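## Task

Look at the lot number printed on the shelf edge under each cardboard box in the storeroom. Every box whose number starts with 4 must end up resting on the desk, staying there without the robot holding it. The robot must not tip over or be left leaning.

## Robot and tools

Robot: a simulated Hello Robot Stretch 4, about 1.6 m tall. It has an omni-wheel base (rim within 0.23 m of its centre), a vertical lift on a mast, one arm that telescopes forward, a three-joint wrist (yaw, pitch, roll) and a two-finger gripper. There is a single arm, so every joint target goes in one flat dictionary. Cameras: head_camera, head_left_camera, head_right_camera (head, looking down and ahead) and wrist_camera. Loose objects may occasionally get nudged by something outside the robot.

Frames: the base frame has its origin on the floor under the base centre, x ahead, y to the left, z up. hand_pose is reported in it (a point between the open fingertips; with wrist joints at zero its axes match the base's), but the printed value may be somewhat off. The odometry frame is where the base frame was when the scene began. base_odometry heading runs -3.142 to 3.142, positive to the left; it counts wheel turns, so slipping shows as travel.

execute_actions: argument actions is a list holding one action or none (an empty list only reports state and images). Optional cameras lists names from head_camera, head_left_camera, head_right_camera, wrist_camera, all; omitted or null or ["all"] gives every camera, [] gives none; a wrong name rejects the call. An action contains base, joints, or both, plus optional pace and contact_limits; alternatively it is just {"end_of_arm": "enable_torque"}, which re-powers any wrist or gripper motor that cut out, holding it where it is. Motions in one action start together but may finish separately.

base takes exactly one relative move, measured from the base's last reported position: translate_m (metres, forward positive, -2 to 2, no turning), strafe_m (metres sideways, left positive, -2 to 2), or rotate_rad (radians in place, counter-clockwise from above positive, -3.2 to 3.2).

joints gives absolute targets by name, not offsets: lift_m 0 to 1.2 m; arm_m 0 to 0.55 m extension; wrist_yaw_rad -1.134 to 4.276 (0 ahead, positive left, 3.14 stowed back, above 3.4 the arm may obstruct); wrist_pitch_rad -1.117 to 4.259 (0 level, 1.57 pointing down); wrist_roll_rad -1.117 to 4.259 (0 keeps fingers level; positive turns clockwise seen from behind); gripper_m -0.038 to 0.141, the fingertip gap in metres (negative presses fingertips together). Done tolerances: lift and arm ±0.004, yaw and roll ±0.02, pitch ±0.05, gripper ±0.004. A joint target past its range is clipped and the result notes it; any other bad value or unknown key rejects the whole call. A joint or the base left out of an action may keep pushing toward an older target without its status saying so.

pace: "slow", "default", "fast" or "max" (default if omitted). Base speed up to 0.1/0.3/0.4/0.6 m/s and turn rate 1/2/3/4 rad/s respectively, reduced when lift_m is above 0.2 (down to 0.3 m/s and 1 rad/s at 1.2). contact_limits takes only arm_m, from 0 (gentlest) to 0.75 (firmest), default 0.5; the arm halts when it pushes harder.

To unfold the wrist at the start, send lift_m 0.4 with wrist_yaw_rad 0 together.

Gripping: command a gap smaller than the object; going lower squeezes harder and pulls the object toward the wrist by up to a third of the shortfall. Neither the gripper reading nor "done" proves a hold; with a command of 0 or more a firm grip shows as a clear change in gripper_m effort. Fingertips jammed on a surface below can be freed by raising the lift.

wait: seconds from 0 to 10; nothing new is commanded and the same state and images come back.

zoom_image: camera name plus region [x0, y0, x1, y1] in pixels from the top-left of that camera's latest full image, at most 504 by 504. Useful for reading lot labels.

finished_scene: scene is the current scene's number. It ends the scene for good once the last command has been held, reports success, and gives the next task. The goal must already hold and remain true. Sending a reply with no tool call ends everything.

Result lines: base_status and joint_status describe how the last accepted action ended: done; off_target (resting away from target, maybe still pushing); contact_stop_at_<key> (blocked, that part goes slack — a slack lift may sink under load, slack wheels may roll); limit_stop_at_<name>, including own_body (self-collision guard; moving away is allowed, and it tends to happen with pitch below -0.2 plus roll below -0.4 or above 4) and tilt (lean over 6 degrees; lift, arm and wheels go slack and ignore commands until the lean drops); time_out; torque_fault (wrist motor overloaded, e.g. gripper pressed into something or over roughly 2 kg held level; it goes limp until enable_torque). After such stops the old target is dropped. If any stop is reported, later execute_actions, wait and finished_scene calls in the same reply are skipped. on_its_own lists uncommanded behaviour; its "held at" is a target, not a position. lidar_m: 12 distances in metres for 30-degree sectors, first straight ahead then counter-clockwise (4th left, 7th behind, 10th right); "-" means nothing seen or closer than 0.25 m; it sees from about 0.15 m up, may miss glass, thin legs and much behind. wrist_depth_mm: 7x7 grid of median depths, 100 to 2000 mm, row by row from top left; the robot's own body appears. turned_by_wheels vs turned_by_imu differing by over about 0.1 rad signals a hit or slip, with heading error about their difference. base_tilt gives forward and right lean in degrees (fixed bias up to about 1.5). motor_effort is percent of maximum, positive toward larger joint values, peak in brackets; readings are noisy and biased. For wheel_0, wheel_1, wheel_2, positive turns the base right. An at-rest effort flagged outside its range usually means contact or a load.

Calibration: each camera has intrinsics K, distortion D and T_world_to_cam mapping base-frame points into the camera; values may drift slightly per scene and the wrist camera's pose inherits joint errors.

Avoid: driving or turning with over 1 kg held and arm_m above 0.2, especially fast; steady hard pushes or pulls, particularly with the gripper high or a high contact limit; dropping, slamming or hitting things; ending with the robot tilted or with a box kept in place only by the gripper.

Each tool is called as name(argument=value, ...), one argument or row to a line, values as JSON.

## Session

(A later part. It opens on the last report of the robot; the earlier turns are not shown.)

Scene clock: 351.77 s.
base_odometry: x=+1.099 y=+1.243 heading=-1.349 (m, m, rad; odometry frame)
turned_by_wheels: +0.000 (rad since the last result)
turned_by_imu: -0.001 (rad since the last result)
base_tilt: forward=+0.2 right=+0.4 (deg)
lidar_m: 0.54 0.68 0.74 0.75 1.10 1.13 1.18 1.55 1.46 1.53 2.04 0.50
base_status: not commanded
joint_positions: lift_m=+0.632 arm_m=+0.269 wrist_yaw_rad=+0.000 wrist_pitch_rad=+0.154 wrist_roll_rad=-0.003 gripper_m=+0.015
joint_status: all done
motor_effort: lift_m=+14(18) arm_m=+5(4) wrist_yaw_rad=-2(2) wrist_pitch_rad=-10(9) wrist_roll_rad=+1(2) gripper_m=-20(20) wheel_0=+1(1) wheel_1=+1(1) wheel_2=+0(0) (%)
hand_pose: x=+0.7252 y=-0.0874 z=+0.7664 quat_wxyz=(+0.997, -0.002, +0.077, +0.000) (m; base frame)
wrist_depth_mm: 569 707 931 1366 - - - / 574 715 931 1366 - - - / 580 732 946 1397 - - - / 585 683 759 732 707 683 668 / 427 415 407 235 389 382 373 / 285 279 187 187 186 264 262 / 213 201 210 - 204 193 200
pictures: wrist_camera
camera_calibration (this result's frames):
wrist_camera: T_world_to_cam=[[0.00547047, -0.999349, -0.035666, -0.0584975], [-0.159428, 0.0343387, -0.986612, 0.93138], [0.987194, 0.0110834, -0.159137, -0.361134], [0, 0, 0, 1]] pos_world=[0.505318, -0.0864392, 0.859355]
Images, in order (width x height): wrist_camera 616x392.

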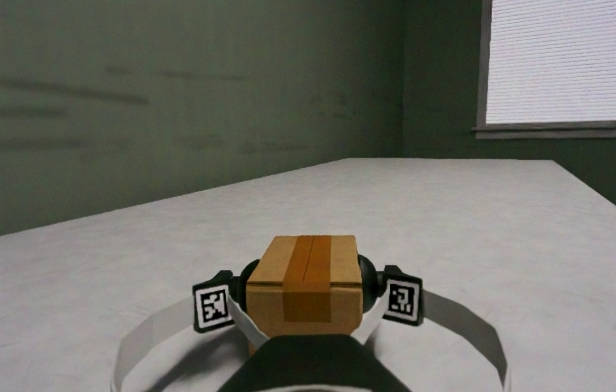

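execute_actions(
  actions=[
    {"joints": {"gripper_m": 0.095}},
  ],
  cameras=["wrist_camera"],
)

Scene clock: 360.20 s.
base_odometry: x=+1.099 y=+1.243 heading=-1.349 (m, m, rad; odometry frame)
turned_by_wheels: +0.000 (rad since the last result)
turned_by_imu: -0.001 (rad since the last result)
base_tilt: forward=+0.1 right=+0.3 (deg)
lidar_m: 0.54 0.70 0.75 0.74 1.08 1.13 1.19 1.55 1.47 1.52 2.05 0.49
base_status: not commanded
joint_positions: lift_m=+0.632 arm_m=+0.269 wrist_yaw_rad=+0.000 wrist_pitch_rad=+0.153 wrist_roll_rad=-0.003 gripper_m=+0.095
joint_status: all done
motor_effort: lift_m=+14(14) arm_m=+5(5) wrist_yaw_rad=-2(2) wrist_pitch_rad=-7(10) wrist_roll_rad=+2(2) gripper_m=+0(22) wheel_0=+1(1) wheel_1=+1(1) wheel_2=+0(0) (%)
hand_pose: x=+0.7252 y=-0.0874 z=+0.7666 quat_wxyz=(+0.997, -0.002, +0.076, +0.000) (m; base frame)
wrist_depth_mm: 574 707 917 1308 - - - / 580 715 931 1366 - - - / 585 723 946 1397 - - - / 591 691 768 741 715 683 668 / 427 418 407 246 389 384 377 / 286 282 201 200 200 265 263 / 214 203 211 - 206 194 201
pictures: wrist_camera
camera_calibration (this result's frames):
wrist_camera: T_world_to_cam=[[0.00547803, -0.999349, -0.0356621, -0.0585041], [-0.158682, 0.034342, -0.986732, 0.931149], [0.987315, 0.0110643, -0.15839, -0.361793], [0, 0, 0, 1]] pos_world=[0.50528, -0.0864405, 0.859404]
Images, in order (width x height): wrist_camera 616x392.

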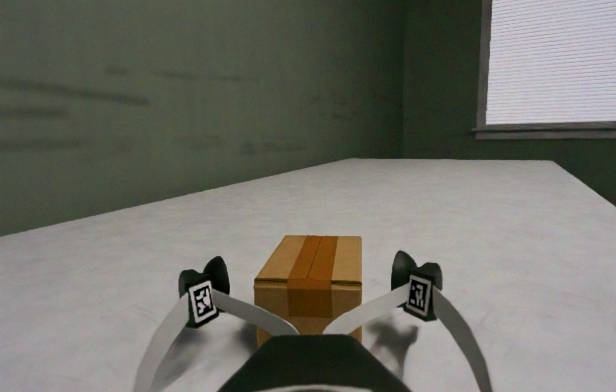

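execute_actions(
  actions=[
    {"joints": {"arm_m": 0.0, "lift_m": 0.665}, "pace": "fast"},
  ],
  cameras=[],
)

execute_actions(
  actions=[
    {"base": {"strafe_m": -0.8}, "pace": "max"},
  ],
  cameras=["head_camera", "head_right_camera"],
)

Scene clock: 414.80 s.
base_odometry: x=+1.099 y=+1.243 heading=-1.349 (m, m, rad; odometry frame)
turned_by_wheels: +0.000 (rad since the last result)
turned_by_imu: -0.001 (rad since the last result)
base_tilt: forward=+0.2 right=+0.4 (deg)
lidar_m: 0.51 0.69 0.74 0.76 1.09 1.13 1.21 1.54 1.47 1.53 2.06 0.48
base_status: not commanded
joint_positions: lift_m=+0.665 arm_m=+0.001 wrist_yaw_rad=+0.000 wrist_pitch_rad=+0.153 wrist_roll_rad=-0.003 gripper_m=+0.095
joint_status: all done
motor_effort: lift_m=+21(21) arm_m=-5(6) wrist_yaw_rad=-1(3) wrist_pitch_rad=-6(8) wrist_roll_rad=+2(0) gripper_m=-1(1) wheel_0=+1(1) wheel_1=+1(1) wheel_2=+0(0) (%)
hand_pose: x=+0.4569 y=-0.0875 z=+0.7991 quat_wxyz=(+0.997, -0.002, +0.076, +0.000) (m; base frame)
wrist_depth_mm: 691 866 1118 1618 - - - / 691 854 1118 1661 - - - / 707 866 1160 1708 - - - / 707 842 991 946 904 891 - / 544 530 517 477 496 484 - / 715 436 202 345 202 334 1808 / 715 854 544 - 272 254 1336
pictures: none
No camera images: the call's "cameras" was empty. Leave "cameras" out to get every camera's image.

Scene clock: 417.87 s.
base_odometry: x=+0.319 y=+1.067 heading=-1.349 (m, m, rad; odometry frame)
turned_by_wheels: +0.000 (rad since the last result)
turned_by_imu: -0.003 (rad since the last result)
base_tilt: forward=+0.1 right=+0.4 (deg)
lidar_m: 1.03 0.74 0.69 1.51 1.61 1.53 1.14 0.82 0.76 0.80 1.09 2.73
base_status: done
joint_positions: lift_m=+0.665 arm_m=+0.001 wrist_yaw_rad=+0.000 wrist_pitch_rad=+0.153 wrist_roll_rad=-0.003 gripper_m=+0.095
joint_status: not commanded
motor_effort: lift_m=+20(21) arm_m=-5(5) wrist_yaw_rad=-1(0) wrist_pitch_rad=-6(6) wrist_roll_rad=+3(0) gripper_m=+2(2) wheel_0=-3(11) wheel_1=+0(12) wheel_2=+0(1) (%)
hand_pose: x=+0.4569 y=-0.0874 z=+0.7991 quat_wxyz=(+0.997, -0.002, +0.076, +0.000) (m; base frame)
wrist_depth_mm: 1336 1661 - - - - 1983 / 1336 1661 - - - - - / 1336 1708 - - - - - / 1078 1025 1499 - - - - / 676 1756 - - - - - / 831 1661 202 1863 202 1808 1756 / 1336 1366 1499 - 1397 1336 1397
pictures: head_camera, head_right_camera
Images, in order (width x height): head_camera 420x560, head_right_camera 420x672.

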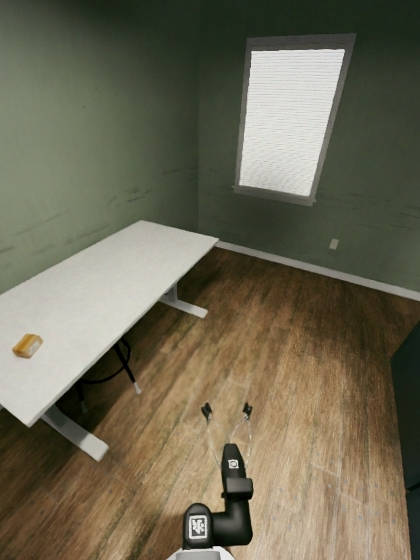

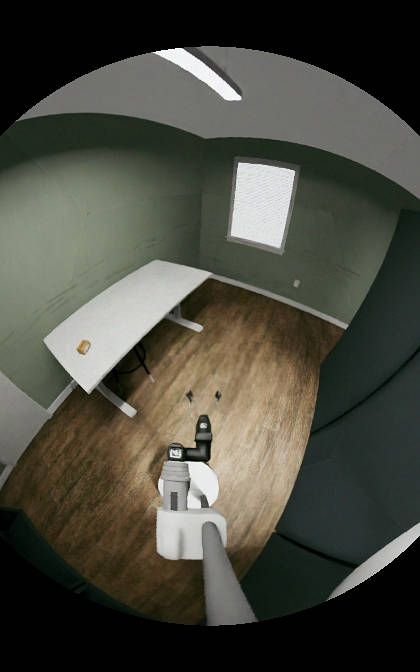

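execute_actions(
  actions=[
    {"base": {"rotate_rad": -0.54}, "joints": {"lift_m": 0.55, "wrist_pitch_rad": 0.0, "gripper_m": 0.05}, "pace": "fast"},
  ],
  cameras=[],
)

execute_actions(
  actions=[
    {"base": {"translate_m": 2.0}, "joints": {"lift_m": 0.3}, "pace": "max"},
  ],
  cameras=["head_camera", "head_right_camera"],
)

Scene clock: 427.40 s.
base_odometry: x=+0.319 y=+1.067 heading=-1.889 (m, m, rad; odometry frame)
turned_by_wheels: -0.540 (rad since the last result)
turned_by_imu: -0.551 (rad since the last result)
base_tilt: forward=+0.0 right=+0.3 (deg)
lidar_m: 2.73 1.04 0.73 0.70 1.51 1.60 1.51 1.15 0.82 0.76 0.79 1.08
base_status: done
joint_positions: lift_m=+0.550 arm_m=+0.001 wrist_yaw_rad=+0.000 wrist_pitch_rad=+0.003 wrist_roll_rad=-0.003 gripper_m=+0.050
joint_status: all done
motor_effort: lift_m=+14(22) arm_m=-5(5) wrist_yaw_rad=-1(3) wrist_pitch_rad=-7(9) wrist_roll_rad=+3(1) gripper_m=-3(4) wheel_0=+1(8) wheel_1=+0(12) wheel_2=-1(7) (%)
hand_pose: x=+0.4602 y=-0.0875 z=+0.7277 quat_wxyz=(+1.000, -0.002, +0.001, +0.000) (m; base frame)
wrist_depth_mm: - - - - - 1308 904 / - - - - - 1281 917 / - - - - - 1336 931 / - - - - - 1308 931 / - - - - - 1336 931 / - - 200 - 202 1255 931 / 1708 1576 1708 - 1618 1205 946
pictures: none
No camera images: the call's "cameras" was empty. Leave "cameras" out to get every camera's image.

Scene clock: 433.00 s.
base_odometry: x=-0.307 y=-0.832 heading=-1.889 (m, m, rad; odometry frame)
turned_by_wheels: +0.000 (rad since the last result)
turned_by_imu: +0.013 (rad since the last result)
base_tilt: forward=+0.1 right=+0.3 (deg)
lidar_m: 0.73 0.74 1.03 1.55 0.85 1.09 3.28 1.05 0.75 0.87 1.12 0.79
base_status: done
joint_positions: lift_m=+0.300 arm_m=+0.001 wrist_yaw_rad=+0.000 wrist_pitch_rad=+0.003 wrist_roll_rad=-0.003 gripper_m=+0.050
joint_status: all done
motor_effort: lift_m=+15(20) arm_m=-4(5) wrist_yaw_rad=-1(1) wrist_pitch_rad=-8(8) wrist_roll_rad=+2(3) gripper_m=-4(3) wheel_0=-2(4) wheel_1=-1(7) wheel_2=+2(14) (%)
hand_pose: x=+0.4602 y=-0.0874 z=+0.4777 quat_wxyz=(+1.000, -0.002, +0.001, +0.000) (m; base frame)
wrist_depth_mm: 521 525 539 539 544 549 554 / 525 535 535 544 544 554 559 / 530 530 539 544 549 559 564 / 530 539 539 544 549 559 564 / 535 539 539 549 554 559 564 / 535 544 199 544 215 564 564 / 539 535 549 - 559 564 574
pictures: head_camera, head_right_camera
Images, in order (width x height): head_camera 420x560, head_right_camera 420x672.

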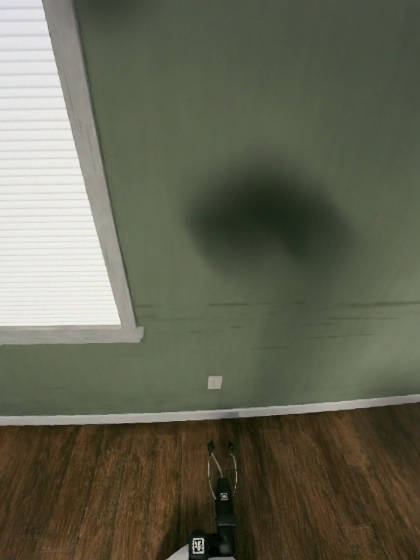

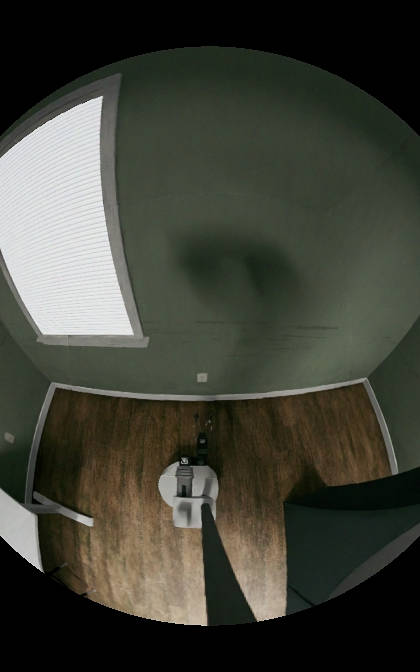

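execute_actions(
  actions=[
    {"base": {"rotate_rad": -1.33}, "joints": {"lift_m": 0.22}, "pace": "fast"},
  ],
  cameras=["head_camera", "head_right_camera"],
)

Scene clock: 446.47 s.
base_odometry: x=-0.307 y=-0.832 heading=+3.064 (m, m, rad; odometry frame)
turned_by_wheels: -1.330 (rad since the last result)
turned_by_imu: -1.355 (rad since the last result)
base_tilt: forward=+0.1 right=+0.3 (deg)
lidar_m: 1.66 0.90 0.76 0.74 0.84 1.44 0.85 0.88 1.48 1.58 0.86 0.74
base_status: done
joint_positions: lift_m=+0.220 arm_m=+0.001 wrist_yaw_rad=+0.000 wrist_pitch_rad=+0.003 wrist_roll_rad=-0.003 gripper_m=+0.050
joint_status: all done
motor_effort: lift_m=+15(15) arm_m=-4(4) wrist_yaw_rad=-1(0) wrist_pitch_rad=-7(7) wrist_roll_rad=+2(4) gripper_m=+0(2) wheel_0=+0(10) wheel_1=-1(9) wheel_2=-2(8) (%)
hand_pose: x=+0.4602 y=-0.0874 z=+0.3977 quat_wxyz=(+1.000, -0.002, +0.001, +0.000) (m; base frame)
wrist_depth_mm: 917 1229 1983 - 1921 778 442 / 917 1255 1921 - 1921 778 452 / 917 1255 1921 1983 1983 798 452 / 891 1205 1863 - 1921 809 455 / 904 1229 1756 - 1983 809 459 / 904 1182 199 1366 215 732 466 / 866 917 960 - 931 661 466
pictures: head_camera, head_right_camera
Images, in order (width x height): head_camera 420x560, head_right_camera 420x672.

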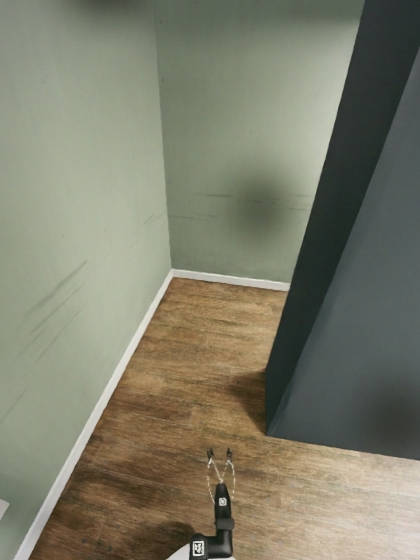

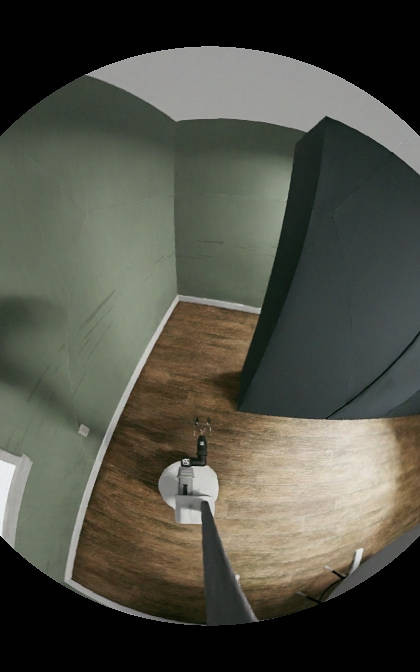

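execute_actions(
  actions=[
    {"base": {"translate_m": 1.58}, "joints": {"lift_m": 0.5}, "pace": "max"},
  ],
  cameras=["head_right_camera"],
)

Scene clock: 463.23 s.
base_odometry: x=-1.882 y=-0.710 heading=+3.064 (m, m, rad; odometry frame)
turned_by_wheels: +0.000 (rad since the last result)
turned_by_imu: +0.010 (rad since the last result)
base_tilt: forward=+0.1 right=+0.4 (deg)
lidar_m: 0.62 0.49 0.40 0.41 0.47 0.81 3.11 0.68 0.67 1.38 0.76 0.63
base_status: done
joint_positions: lift_m=+0.500 arm_m=+0.001 wrist_yaw_rad=+0.000 wrist_pitch_rad=+0.002 wrist_roll_rad=-0.003 gripper_m=+0.050
joint_status: all done
motor_effort: lift_m=+20(26) arm_m=-4(5) wrist_yaw_rad=-2(1) wrist_pitch_rad=-7(8) wrist_roll_rad=+4(3) gripper_m=-4(4) wheel_0=+0(9) wheel_1=+1(8) wheel_2=+0(15) (%)
hand_pose: x=+0.4602 y=-0.0874 z=+0.6773 quat_wxyz=(+1.000, -0.002, +0.001, +0.000) (m; base frame)
wrist_depth_mm: 480 459 436 410 392 373 357 / 480 462 439 415 394 375 359 / 484 466 439 415 394 375 359 / 488 466 442 418 399 377 364 / 492 469 445 421 397 382 366 / 488 473 199 418 214 379 368 / 496 473 452 - 399 377 368
pictures: head_right_camera
Images, in order (width x height): head_right_camera 420x672.

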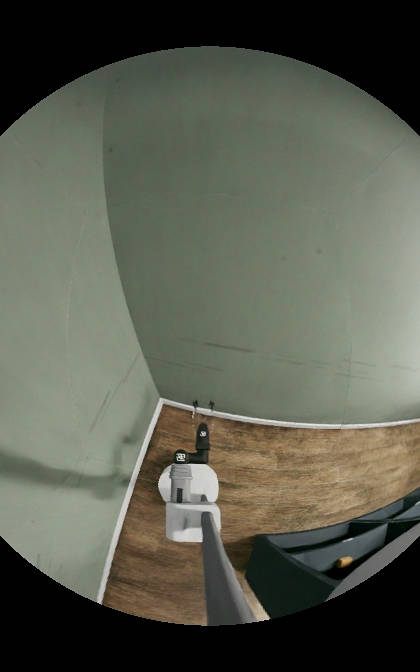

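execute_actions(
  actions=[
    {"base": {"rotate_rad": -2.1}, "pace": "fast"},
  ],
)

Scene clock: 475.77 s.
base_odometry: x=-1.882 y=-0.710 heading=+0.964 (m, m, rad; odometry frame)
turned_by_wheels: -2.100 (rad since the last result)
turned_by_imu: -2.139 (rad since the last result)
base_tilt: forward=+0.1 right=+0.4 (deg)
lidar_m: 0.69 1.43 0.79 0.63 0.63 0.52 0.41 0.41 0.48 0.78 2.46 0.69
base_status: done
joint_positions: lift_m=+0.500 arm_m=+0.001 wrist_yaw_rad=+0.000 wrist_pitch_rad=+0.002 wrist_roll_rad=-0.003 gripper_m=+0.050
joint_status: not commanded
motor_effort: lift_m=+20(20) arm_m=-4(5) wrist_yaw_rad=-1(3) wrist_pitch_rad=-6(7) wrist_roll_rad=+2(2) gripper_m=-3(3) wheel_0=+1(7) wheel_1=+1(10) wheel_2=-2(8) (%)
hand_pose: x=+0.4602 y=-0.0874 z=+0.6773 quat_wxyz=(+1.000, -0.002, +0.001, +0.000) (m; base frame)
wrist_depth_mm: - - - 1308 455 504 544 / - - - 917 455 500 549 / - - - 1366 462 500 554 / - - - 1366 466 504 554 / - - - 1118 462 504 554 / - - 200 691 202 508 559 / 1618 1499 1576 - 469 504 564
pictures: head_camera, head_left_camera, head_right_camera, wrist_camera
camera_calibration (this result's frames):
wrist_camera: T_world_to_cam=[[0.0104619, -0.999351, -0.03447, -0.0634221], [-0.00906932, 0.0343756, -0.999368, 0.740717], [0.999904, 0.0107679, -0.0087038, -0.221423], [0, 0, 0, 1]] pos_world=[0.228783, -0.0864593, 0.736135]
Images, in order (width x height): head_camera 420x560, head_left_camera 420x672, head_right_camera 420x672, wrist_camera 616x392.

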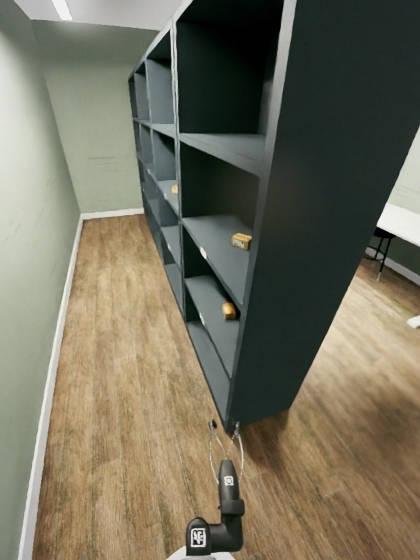

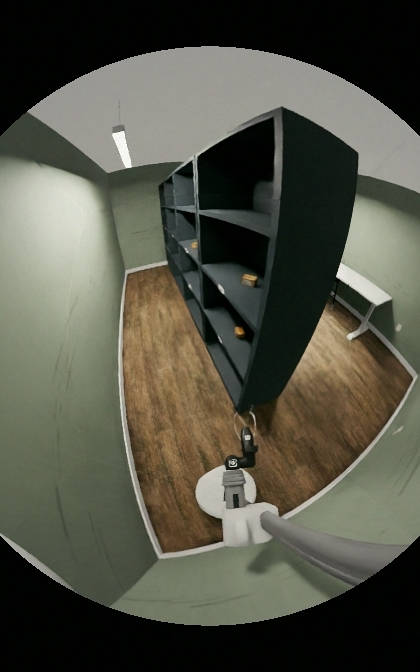

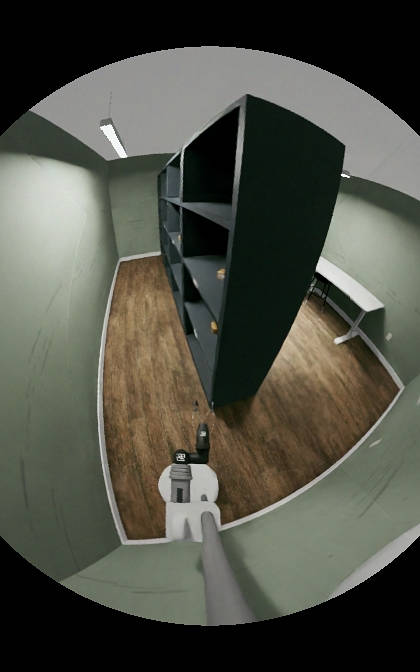

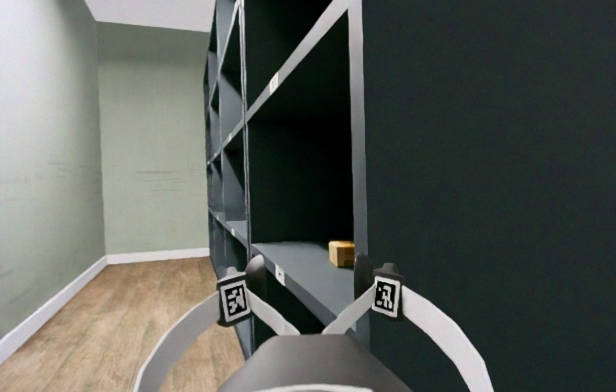

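execute_actions(
  actions=[
    {"base": {"rotate_rad": -1.258}, "joints": {"lift_m": 0.39, "gripper_m": 0.1}, "pace": "fast"},
  ],
  cameras=[],
)

execute_actions(
  actions=[
    {"base": {"translate_m": -0.29}, "joints": {"gripper_m": 0.135}, "pace": "fast"},
  ],
  cameras=["head_camera", "head_left_camera"],
)

Scene clock: 502.47 s.
base_odometry: x=-1.882 y=-0.710 heading=-0.294 (m, m, rad; odometry frame)
turned_by_wheels: -1.258 (rad since the last result)
turned_by_imu: -1.282 (rad since the last result)
base_tilt: forward=+0.1 right=+0.3 (deg)
lidar_m: 1.70 0.82 0.69 1.48 0.93 0.66 0.64 0.57 0.44 0.41 0.44 0.61
base_status: done
joint_positions: lift_m=+0.390 arm_m=+0.001 wrist_yaw_rad=+0.000 wrist_pitch_rad=+0.003 wrist_roll_rad=-0.003 gripper_m=+0.100
joint_status: all done
motor_effort: lift_m=+14(22) arm_m=-5(4) wrist_yaw_rad=-1(2) wrist_pitch_rad=-6(6) wrist_roll_rad=+1(1) gripper_m=+0(2) wheel_0=+0(9) wheel_1=-1(8) wheel_2=-2(9) (%)
hand_pose: x=+0.4602 y=-0.0875 z=+0.5678 quat_wxyz=(+1.000, -0.002, +0.001, +0.000) (m; base frame)
wrist_depth_mm: - - - - 1336 691 488 / - - - - 1366 699 488 / - - - - 1397 715 492 / - - - - 1397 715 500 / - - - - 1430 715 500 / - 1983 202 1921 204 634 504 / 1366 1255 1308 - 1160 634 504
pictures: none
No camera images: the call's "cameras" was empty. Leave "cameras" out to get every camera's image.

Scene clock: 504.53 s.
base_odometry: x=-2.160 y=-0.625 heading=-0.295 (m, m, rad; odometry frame)
turned_by_wheels: +0.000 (rad since the last result)
turned_by_imu: -0.003 (rad since the last result)
base_tilt: forward=+0.1 right=+0.4 (deg)
lidar_m: 1.68 0.87 0.92 1.39 0.52 0.37 0.34 0.35 0.42 0.40 0.44 0.60
base_status: done
joint_positions: lift_m=+0.390 arm_m=+0.001 wrist_yaw_rad=+0.000 wrist_pitch_rad=+0.003 wrist_roll_rad=-0.003 gripper_m=+0.135
joint_status: all done
motor_effort: lift_m=+14(14) arm_m=-4(4) wrist_yaw_rad=-1(1) wrist_pitch_rad=-6(6) wrist_roll_rad=+2(3) gripper_m=+3(1) wheel_0=-1(8) wheel_1=+0(10) wheel_2=-3(11) (%)
hand_pose: x=+0.4602 y=-0.0874 z=+0.5678 quat_wxyz=(+1.000, -0.002, +0.001, +0.000) (m; base frame)
wrist_depth_mm: - - - - 1336 683 480 / - - - - 1366 691 484 / - - - - 1397 699 492 / - - - - 1397 707 492 / - - - - 1430 668 500 / 1863 1661 1618 1921 1138 591 500 / 1255 1255 1336 - 1138 723 500
pictures: head_camera, head_left_camera
Images, in order (width x height): head_camera 420x560, head_left_camera 420x672.

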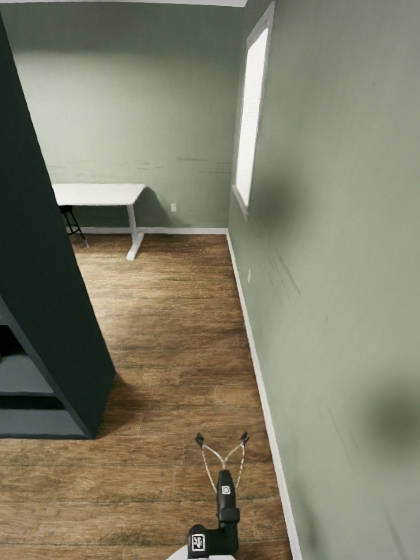

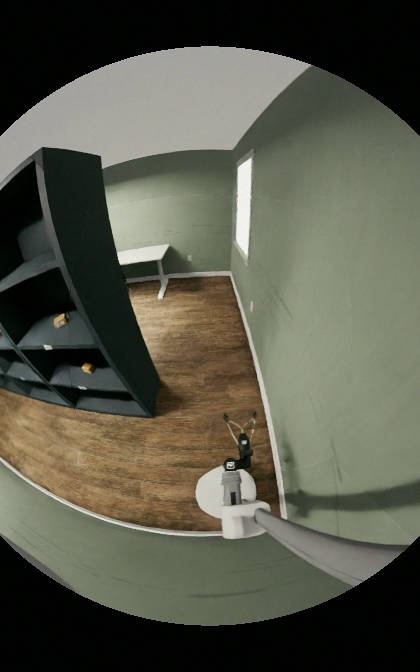

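execute_actions(
  actions=[
    {"base": {"strafe_m": 1.14}, "pace": "fast"},
  ],
)

Scene clock: 521.40 s.
base_odometry: x=-1.829 y=+0.466 heading=-0.295 (m, m, rad; odometry frame)
turned_by_wheels: +0.000 (rad since the last result)
turned_by_imu: +0.001 (rad since the last result)
base_tilt: forward=+0.1 right=+0.3 (deg)
lidar_m: 0.63 0.67 0.94 1.39 0.49 0.36 0.34 0.36 0.48 1.43 1.61 0.66
base_status: done
joint_positions: lift_m=+0.390 arm_m=+0.001 wrist_yaw_rad=+0.000 wrist_pitch_rad=+0.003 wrist_roll_rad=-0.003 gripper_m=+0.135
joint_status: not commanded
motor_effort: lift_m=+14(14) arm_m=-4(4) wrist_yaw_rad=-2(1) wrist_pitch_rad=-7(7) wrist_roll_rad=+2(2) gripper_m=+1(0) wheel_0=+1(15) wheel_1=-3(9) wheel_2=-1(4) (%)
hand_pose: x=+0.4602 y=-0.0874 z=+0.5678 quat_wxyz=(+1.000, -0.002, +0.001, +0.000) (m; base frame)
wrist_depth_mm: 609 759 778 798 809 768 574 / 603 891 878 891 891 842 585 / 603 891 891 878 891 854 580 / 597 891 878 891 891 866 591 / 535 530 504 484 466 445 433 / 564 427 430 891 891 723 591 / 585 820 904 - 891 878 597
pictures: head_camera, head_left_camera, head_right_camera, wrist_camera
camera_calibration (this result's frames):
wrist_camera: T_world_to_cam=[[0.0105214, -0.99935, -0.0344709, -0.0672069], [-0.00917533, 0.0343749, -0.999367, 0.631282], [0.999903, 0.010831, -0.0088077, -0.222311], [0, 0, 0, 1]] pos_world=[0.228788, -0.0864556, 0.626608]
Images, in order (width x height): head_camera 420x560, head_left_camera 420x672, head_right_camera 420x672, wrist_camera 616x392.

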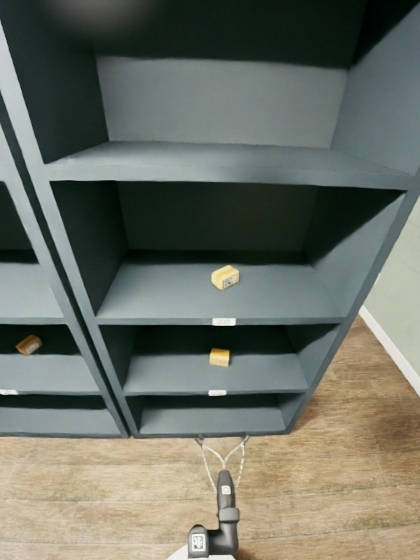

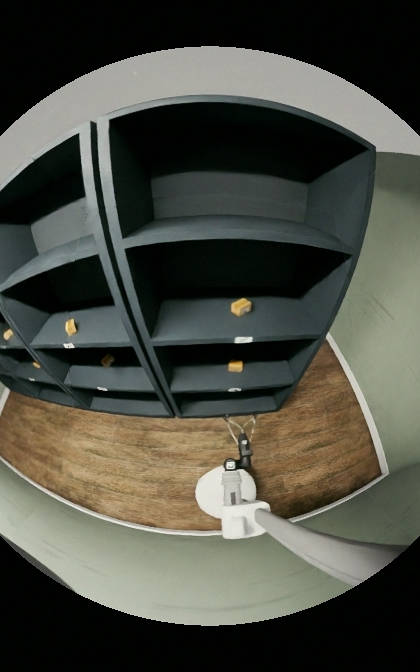

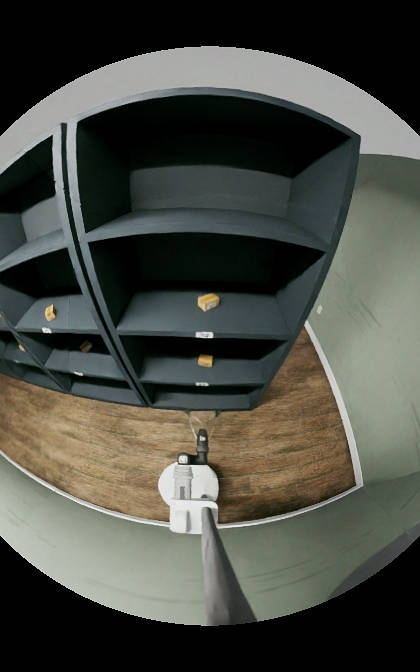

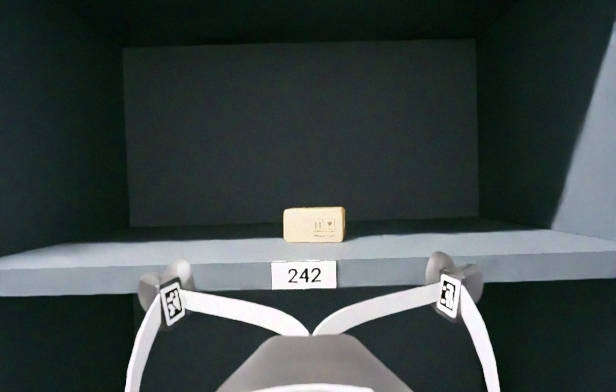

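zoom_image(
  camera="head_camera",
  region=[195, 255, 255, 335],
)

zoom_image(
  camera="head_camera",
  region=[0, 325, 60, 405],
)

zoom_image(
  camera="head_left_camera",
  region=[0, 300, 130, 400],
)

Region (195, 255, 255, 335) of head_camera's 420x560 image, scaled by 6.300, with more detail than that image has; it fills the left 378 columns of this view, and the rest is white.

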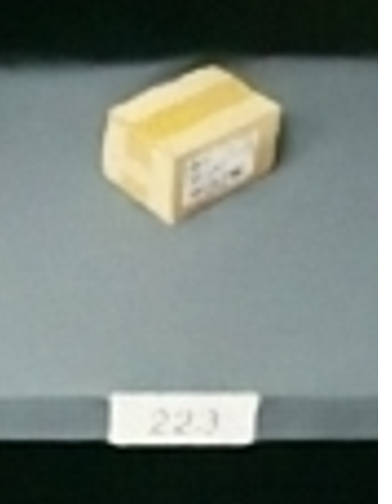

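Region (0, 325, 60, 405) of head_camera's 420x560 image, scaled by 6.300, with more detail than that image has; it fills the left 378 columns of this view, and the rest is white.

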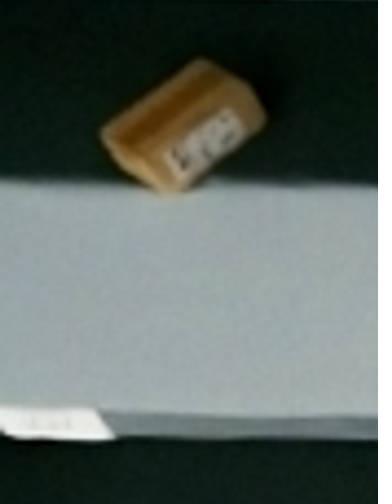

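Region (0, 300, 130, 400) of head_left_camera's 420x672 image, scaled by 3.877, with more detail than that image has; it fills the top 388 rows of this view, and the rest is white.

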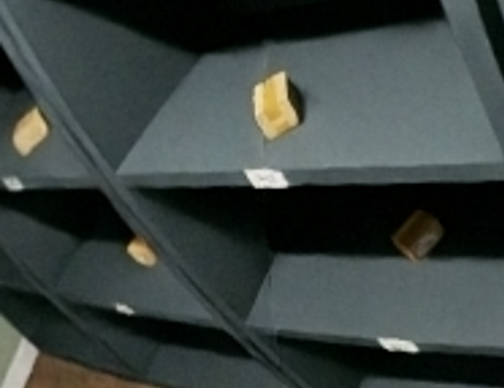

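Unit 1: 223 and 242 — neither. Moving to unit 2.

execute_actions(
  actions=[
    {"base": {"strafe_m": 0.94}, "pace": "max"},
  ],
  cameras=["head_camera", "head_left_camera", "wrist_camera"],
)

Scene clock: 532.57 s.
base_odometry: x=-1.555 y=+1.365 heading=-0.295 (m, m, rad; odometry frame)
turned_by_wheels: +0.000 (rad since the last result)
turned_by_imu: +0.000 (rad since the last result)
base_tilt: forward=+0.1 right=+0.4 (deg)
lidar_m: 0.63 0.67 0.94 1.32 0.49 0.35 0.34 0.36 0.49 1.39 0.93 0.67
base_status: done
joint_positions: lift_m=+0.390 arm_m=+0.001 wrist_yaw_rad=+0.000 wrist_pitch_rad=+0.003 wrist_roll_rad=-0.003 gripper_m=+0.135
joint_status: not commanded
motor_effort: lift_m=+18(18) arm_m=-5(4) wrist_yaw_rad=-2(2) wrist_pitch_rad=-6(6) wrist_roll_rad=+2(3) gripper_m=-2(0) wheel_0=+1(15) wheel_1=-1(13) wheel_2=-2(1) (%)
hand_pose: x=+0.4602 y=-0.0874 z=+0.5675 quat_wxyz=(+1.000, -0.002, +0.001, +0.000) (m; base frame)
wrist_depth_mm: 615 759 778 798 809 759 574 / 609 891 904 891 891 842 580 / 603 891 891 878 878 866 580 / 597 891 891 891 891 866 585 / 539 525 504 484 462 449 433 / 564 433 436 904 917 715 597 / 591 820 904 - 904 891 591
pictures: head_camera, head_left_camera, wrist_camera
camera_calibration (this result's frames):
wrist_camera: T_world_to_cam=[[0.0106415, -0.999349, -0.0344705, -0.0672385], [-0.00914558, 0.0343738, -0.999367, 0.630964], [0.999902, 0.0109501, -0.00877384, -0.222333], [0, 0, 0, 1]] pos_world=[0.228797, -0.0864488, 0.626296]
Images, in order (width x height): head_camera 420x560, head_left_camera 420x672, wrist_camera 616x392.

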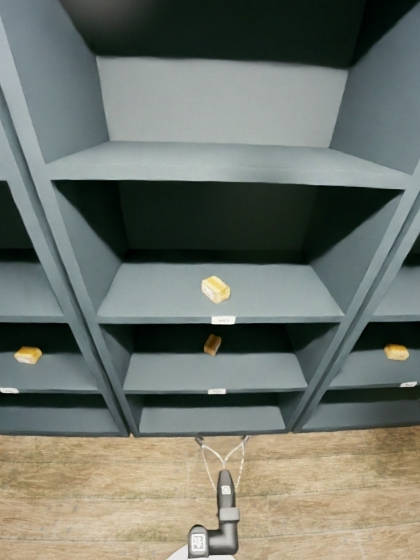

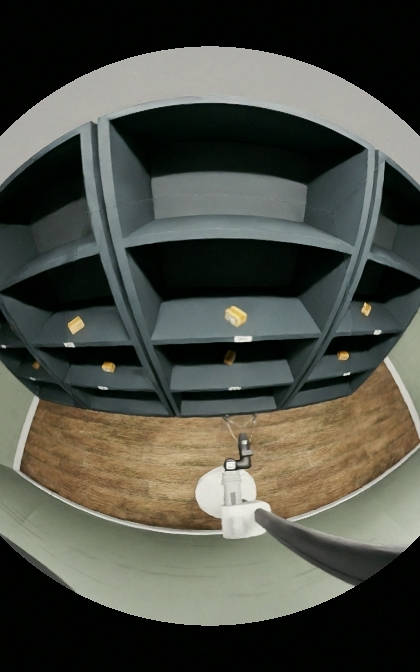

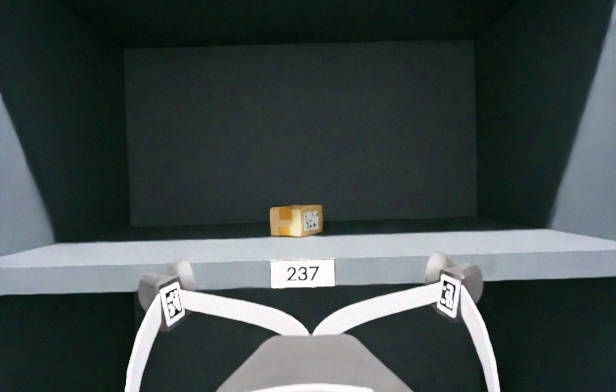

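zoom_image(
  camera="head_camera",
  region=[190, 265, 250, 335],
)

Region (190, 265, 250, 335) of head_camera's 420x560 image, scaled by 7.200, with more detail than that image has; it fills the left 432 columns of this view, and the rest is white.

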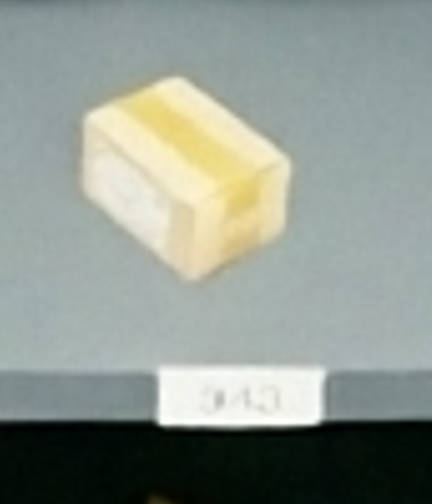

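zoom_image(
  camera="head_camera",
  region=[208, 311, 240, 329],
)

zoom_image(
  camera="head_left_camera",
  region=[228, 330, 258, 348],
)

Region (208, 311, 240, 329) of head_camera's 420x560 image, scaled by 15.750, with more detail than that image has; it fills the top 284 rows of this view, and the rest is white.

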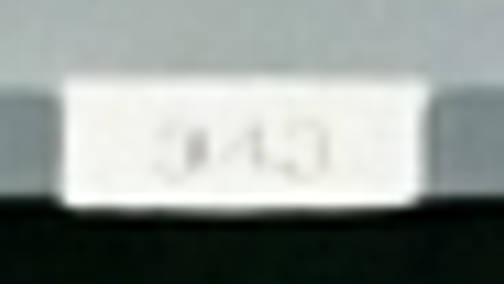

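Region (228, 330, 258, 348) of head_left_camera's 420x672 image, scaled by 16.800, with more detail than that image has; it fills the top 302 rows of this view, and the rest is white.

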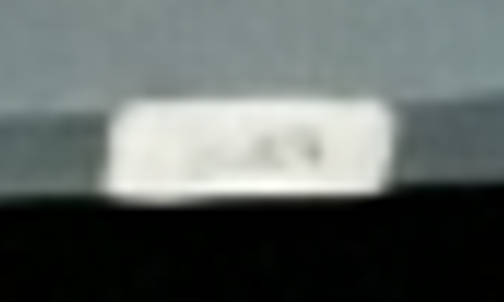

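execute_actions(
  actions=[
    {"base": {"strafe_m": 0.94}, "joints": {"lift_m": 0.2, "wrist_pitch_rad": -0.43}, "pace": "max"},
  ],
  cameras=["head_camera", "head_left_camera", "wrist_camera"],
)

Scene clock: 560.03 s.
base_odometry: x=-1.282 y=+2.264 heading=-0.295 (m, m, rad; odometry frame)
turned_by_wheels: +0.000 (rad since the last result)
turned_by_imu: +0.000 (rad since the last result)
base_tilt: forward=+0.1 right=+0.5 (deg)
lidar_m: 0.64 0.69 0.96 1.29 0.48 0.35 0.32 0.35 0.50 1.38 0.95 0.67
base_status: done
joint_positions: lift_m=+0.200 arm_m=+0.001 wrist_yaw_rad=+0.000 wrist_pitch_rad=-0.428 wrist_roll_rad=-0.003 gripper_m=+0.135
joint_status: all done
motor_effort: lift_m=+18(21) arm_m=-5(4) wrist_yaw_rad=-2(0) wrist_pitch_rad=-4(11) wrist_roll_rad=+1(2) gripper_m=+2(0) wheel_0=+1(13) wheel_1=-3(13) wheel_2=-1(1) (%)
hand_pose: x=+0.4342 y=-0.0874 z=+0.4979 quat_wxyz=(+0.977, -0.002, -0.212, +0.000) (m; base frame)
wrist_depth_mm: 640 668 668 647 654 661 640 / 603 750 759 759 768 741 597 / 603 866 946 976 991 854 585 / 603 917 1008 1008 1008 854 585 / 603 842 946 960 960 809 574 / 517 449 459 455 459 459 539 / 591 831 842 - 842 820 603
pictures: head_camera, head_left_camera, wrist_camera
camera_calibration (this result's frames):
wrist_camera: T_world_to_cam=[[0.0239211, -0.999351, -0.0269317, -0.0789187], [0.408518, 0.034359, -0.912103, 0.336381], [0.912437, 0.0108165, 0.409075, -0.367005], [0, 0, 0, 1]] pos_world=[0.199339, -0.0864555, 0.454822]
Images, in order (width x height): head_camera 420x560, head_left_camera 420x672, wrist_camera 616x392.

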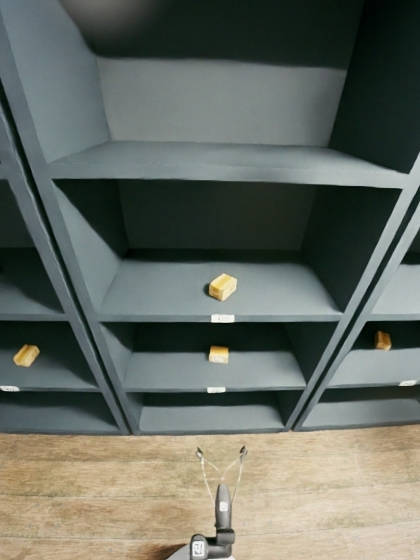

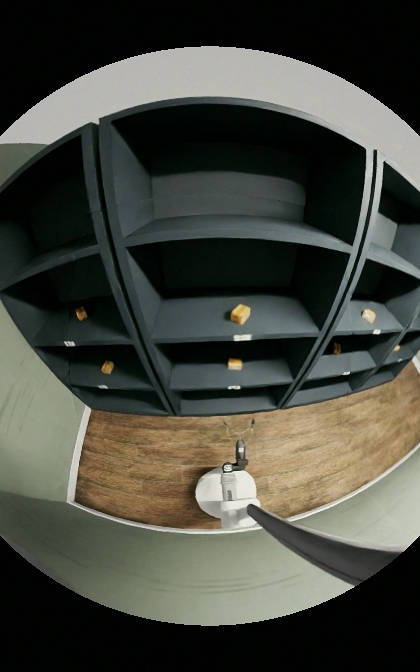

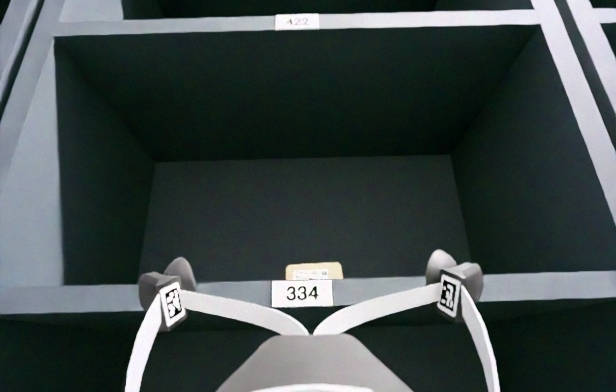

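zoom_image(
  camera="wrist_camera",
  region=[260, 0, 340, 45],
)

zoom_image(
  camera="head_camera",
  region=[190, 260, 255, 330],
)

zoom_image(
  camera="head_left_camera",
  region=[50, 300, 130, 400],
)

Region (260, 0, 340, 45) of wrist_camera's 616x392 image, scaled by 6.300; it fills the top 284 rows of this view, and the rest is white.

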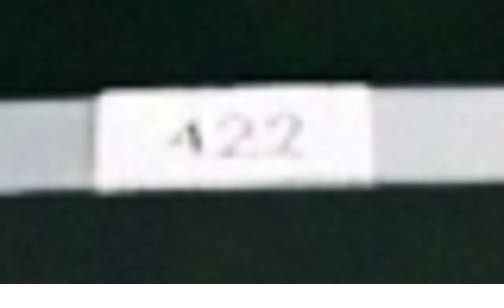

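Region (190, 260, 255, 330) of head_camera's 420x560 image, scaled by 7.200, with more detail than that image has; it fills the left 468 columns of this view, and the rest is white.

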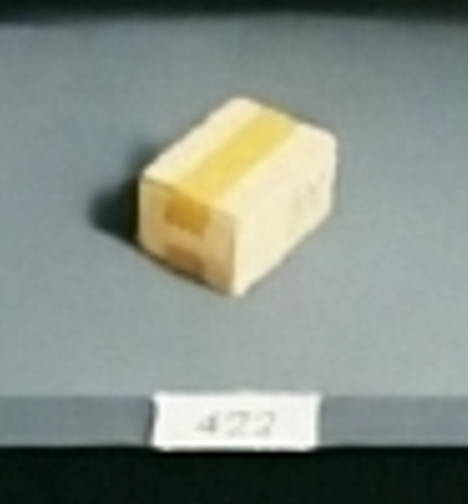

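Region (50, 300, 130, 400) of head_left_camera's 420x672 image, scaled by 5.040, with more detail than that image has; it fills the left 403 columns of this view, and the rest is white.

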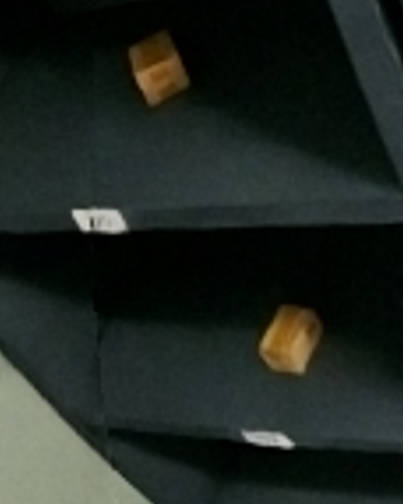

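execute_actions(
  actions=[
    {"base": {"strafe_m": 0.576}, "joints": {"wrist_yaw_rad": 0.45, "wrist_pitch_rad": -0.38}, "pace": "max"},
  ],
  cameras=["head_camera", "head_left_camera", "wrist_camera"],
)

Scene clock: 621.17 s.
base_odometry: x=-1.115 y=+2.816 heading=-0.295 (m, m, rad; odometry frame)
turned_by_wheels: +0.000 (rad since the last result)
turned_by_imu: +0.000 (rad since the last result)
base_tilt: forward=+0.1 right=+0.4 (deg)
lidar_m: 0.66 0.69 0.77 0.74 0.48 0.34 0.32 0.31 0.47 1.33 0.93 0.69
base_status: done
joint_positions: lift_m=+0.200 arm_m=+0.001 wrist_yaw_rad=+0.450 wrist_pitch_rad=-0.378 wrist_roll_rad=-0.003 gripper_m=+0.135
joint_status: all done
motor_effort: lift_m=+18(18) arm_m=-4(4) wrist_yaw_rad=-1(5) wrist_pitch_rad=-6(6) wrist_roll_rad=+1(3) gripper_m=+1(1) wheel_0=+0(13) wheel_1=-2(14) wheel_2=-1(1) (%)
hand_pose: x=+0.4511 y=+0.0379 z=+0.4846 quat_wxyz=(+0.958, +0.040, -0.183, +0.219) (m; base frame)
wrist_depth_mm: 866 1008 1182 668 668 627 436 / 820 878 809 831 831 759 421 / 809 931 1042 1060 976 878 402 / 778 931 1138 1060 946 842 377 / 750 878 1118 946 452 397 364 / 715 634 521 615 496 741 445 / 691 820 1008 - 809 750 535
pictures: head_camera, head_left_camera, wrist_camera
camera_calibration (this result's frames):
wrist_camera: T_world_to_cam=[[0.455078, -0.890008, -0.0280955, -0.152474], [0.311347, 0.188599, -0.931393, 0.360369], [0.834247, 0.415109, 0.362929, -0.336098], [0, 0, 0, 1]] pos_world=[0.237576, -0.0641511, 0.453341]
Images, in order (width x height): head_camera 420x560, head_left_camera 420x672, wrist_camera 616x392.

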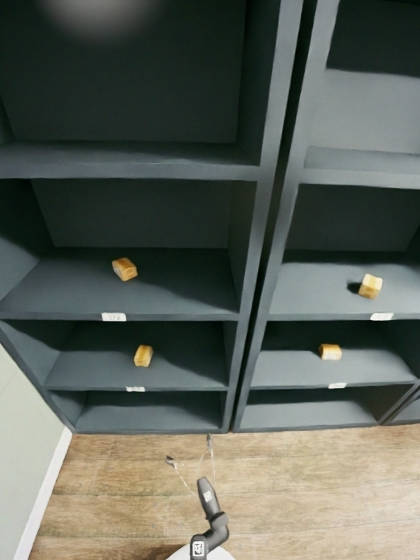

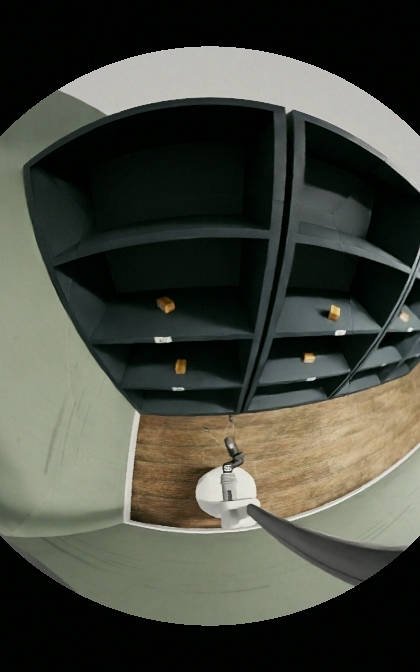

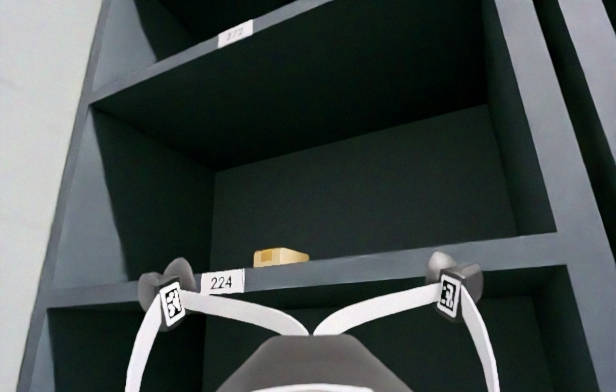

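zoom_image(
  camera="wrist_camera",
  region=[200, 10, 270, 60],
)

zoom_image(
  camera="head_camera",
  region=[90, 300, 140, 330],
)

Region (200, 10, 270, 60) of wrist_camera's 616x392 image, scaled by 7.200; it fills the top 360 rows of this view, and the rest is white.

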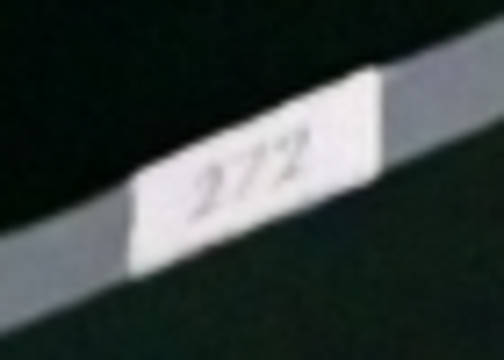

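Region (90, 300, 140, 330) of head_camera's 420x560 image, scaled by 10.080, with more detail than that image has; it fills the top 302 rows of this view, and the rest is white.

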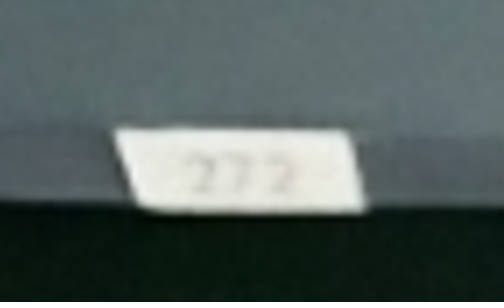

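execute_actions(
  actions=[
    {"base": {"rotate_rad": -0.62}, "joints": {"wrist_yaw_rad": 0.0, "wrist_pitch_rad": 0.15, "lift_m": 0.905, "arm_m": 0.15}, "pace": "max"},
  ],
  cameras=["head_camera", "wrist_camera"],
)

Scene clock: 633.97 s.
base_odometry: x=-1.115 y=+2.816 heading=-0.915 (m, m, rad; odometry frame)
turned_by_wheels: -0.620 (rad since the last result)
turned_by_imu: -0.633 (rad since the last result)
base_tilt: forward=+0.1 right=+0.3 (deg)
lidar_m: 0.68 0.64 0.68 0.79 0.73 0.52 0.36 0.30 0.32 0.42 0.99 1.07
base_status: done
joint_positions: lift_m=+0.905 arm_m=+0.149 wrist_yaw_rad=+0.000 wrist_pitch_rad=+0.152 wrist_roll_rad=-0.003 gripper_m=+0.135
joint_status: all done
motor_effort: lift_m=+21(24) arm_m=+4(7) wrist_yaw_rad=-1(11) wrist_pitch_rad=-6(6) wrist_roll_rad=+3(2) gripper_m=-2(1) wheel_0=-1(9) wheel_1=+0(11) wheel_2=+0(9) (%)
hand_pose: x=+0.6053 y=-0.0874 z=+1.0392 quat_wxyz=(+0.997, -0.002, +0.076, +0.000) (m; base frame)
wrist_depth_mm: 683 759 878 960 904 788 1160 / 691 788 891 1042 976 809 1499 / 699 788 917 1060 991 831 1430 / 699 768 778 640 750 842 1537 / 436 424 466 1078 1042 878 1537 / 355 379 931 1118 991 904 1366 / 759 831 946 - 946 917 1576
pictures: head_camera, wrist_camera
camera_calibration (this result's frames):
wrist_camera: T_world_to_cam=[[0.00533549, -0.99935, -0.0356594, -0.048088], [-0.158235, 0.0343668, -0.986803, 1.18088], [0.987387, 0.0109076, -0.157949, -0.200678], [0, 0, 0, 1]] pos_world=[0.385259, -0.0864508, 1.13188]
Images, in order (width x height): head_camera 420x560, wrist_camera 616x392.

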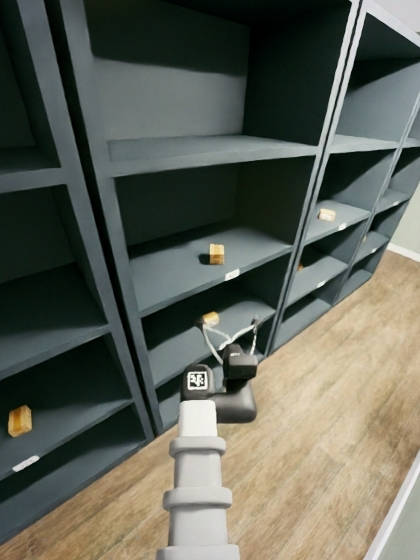

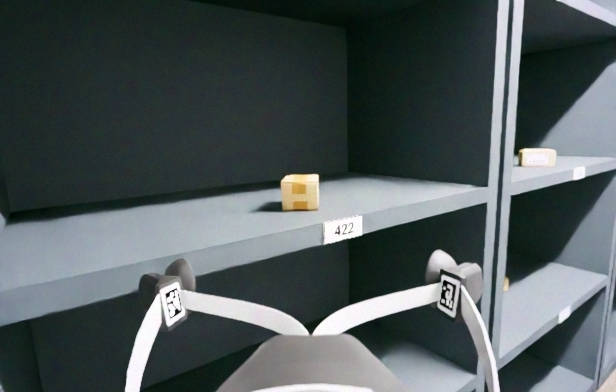

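zoom_image(
  camera="wrist_camera",
  region=[250, 160, 370, 250],
)

Region (250, 160, 370, 250) of wrist_camera's 616x392 image, scaled by 4.200; it fills the top 378 rows of this view, and the rest is white.

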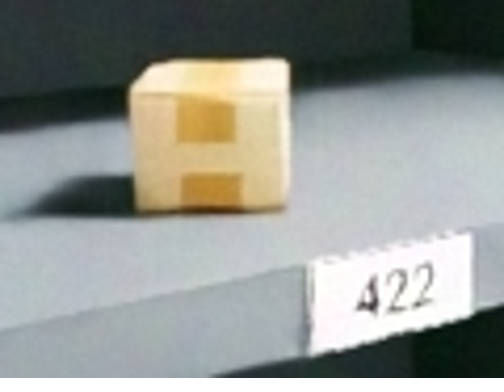

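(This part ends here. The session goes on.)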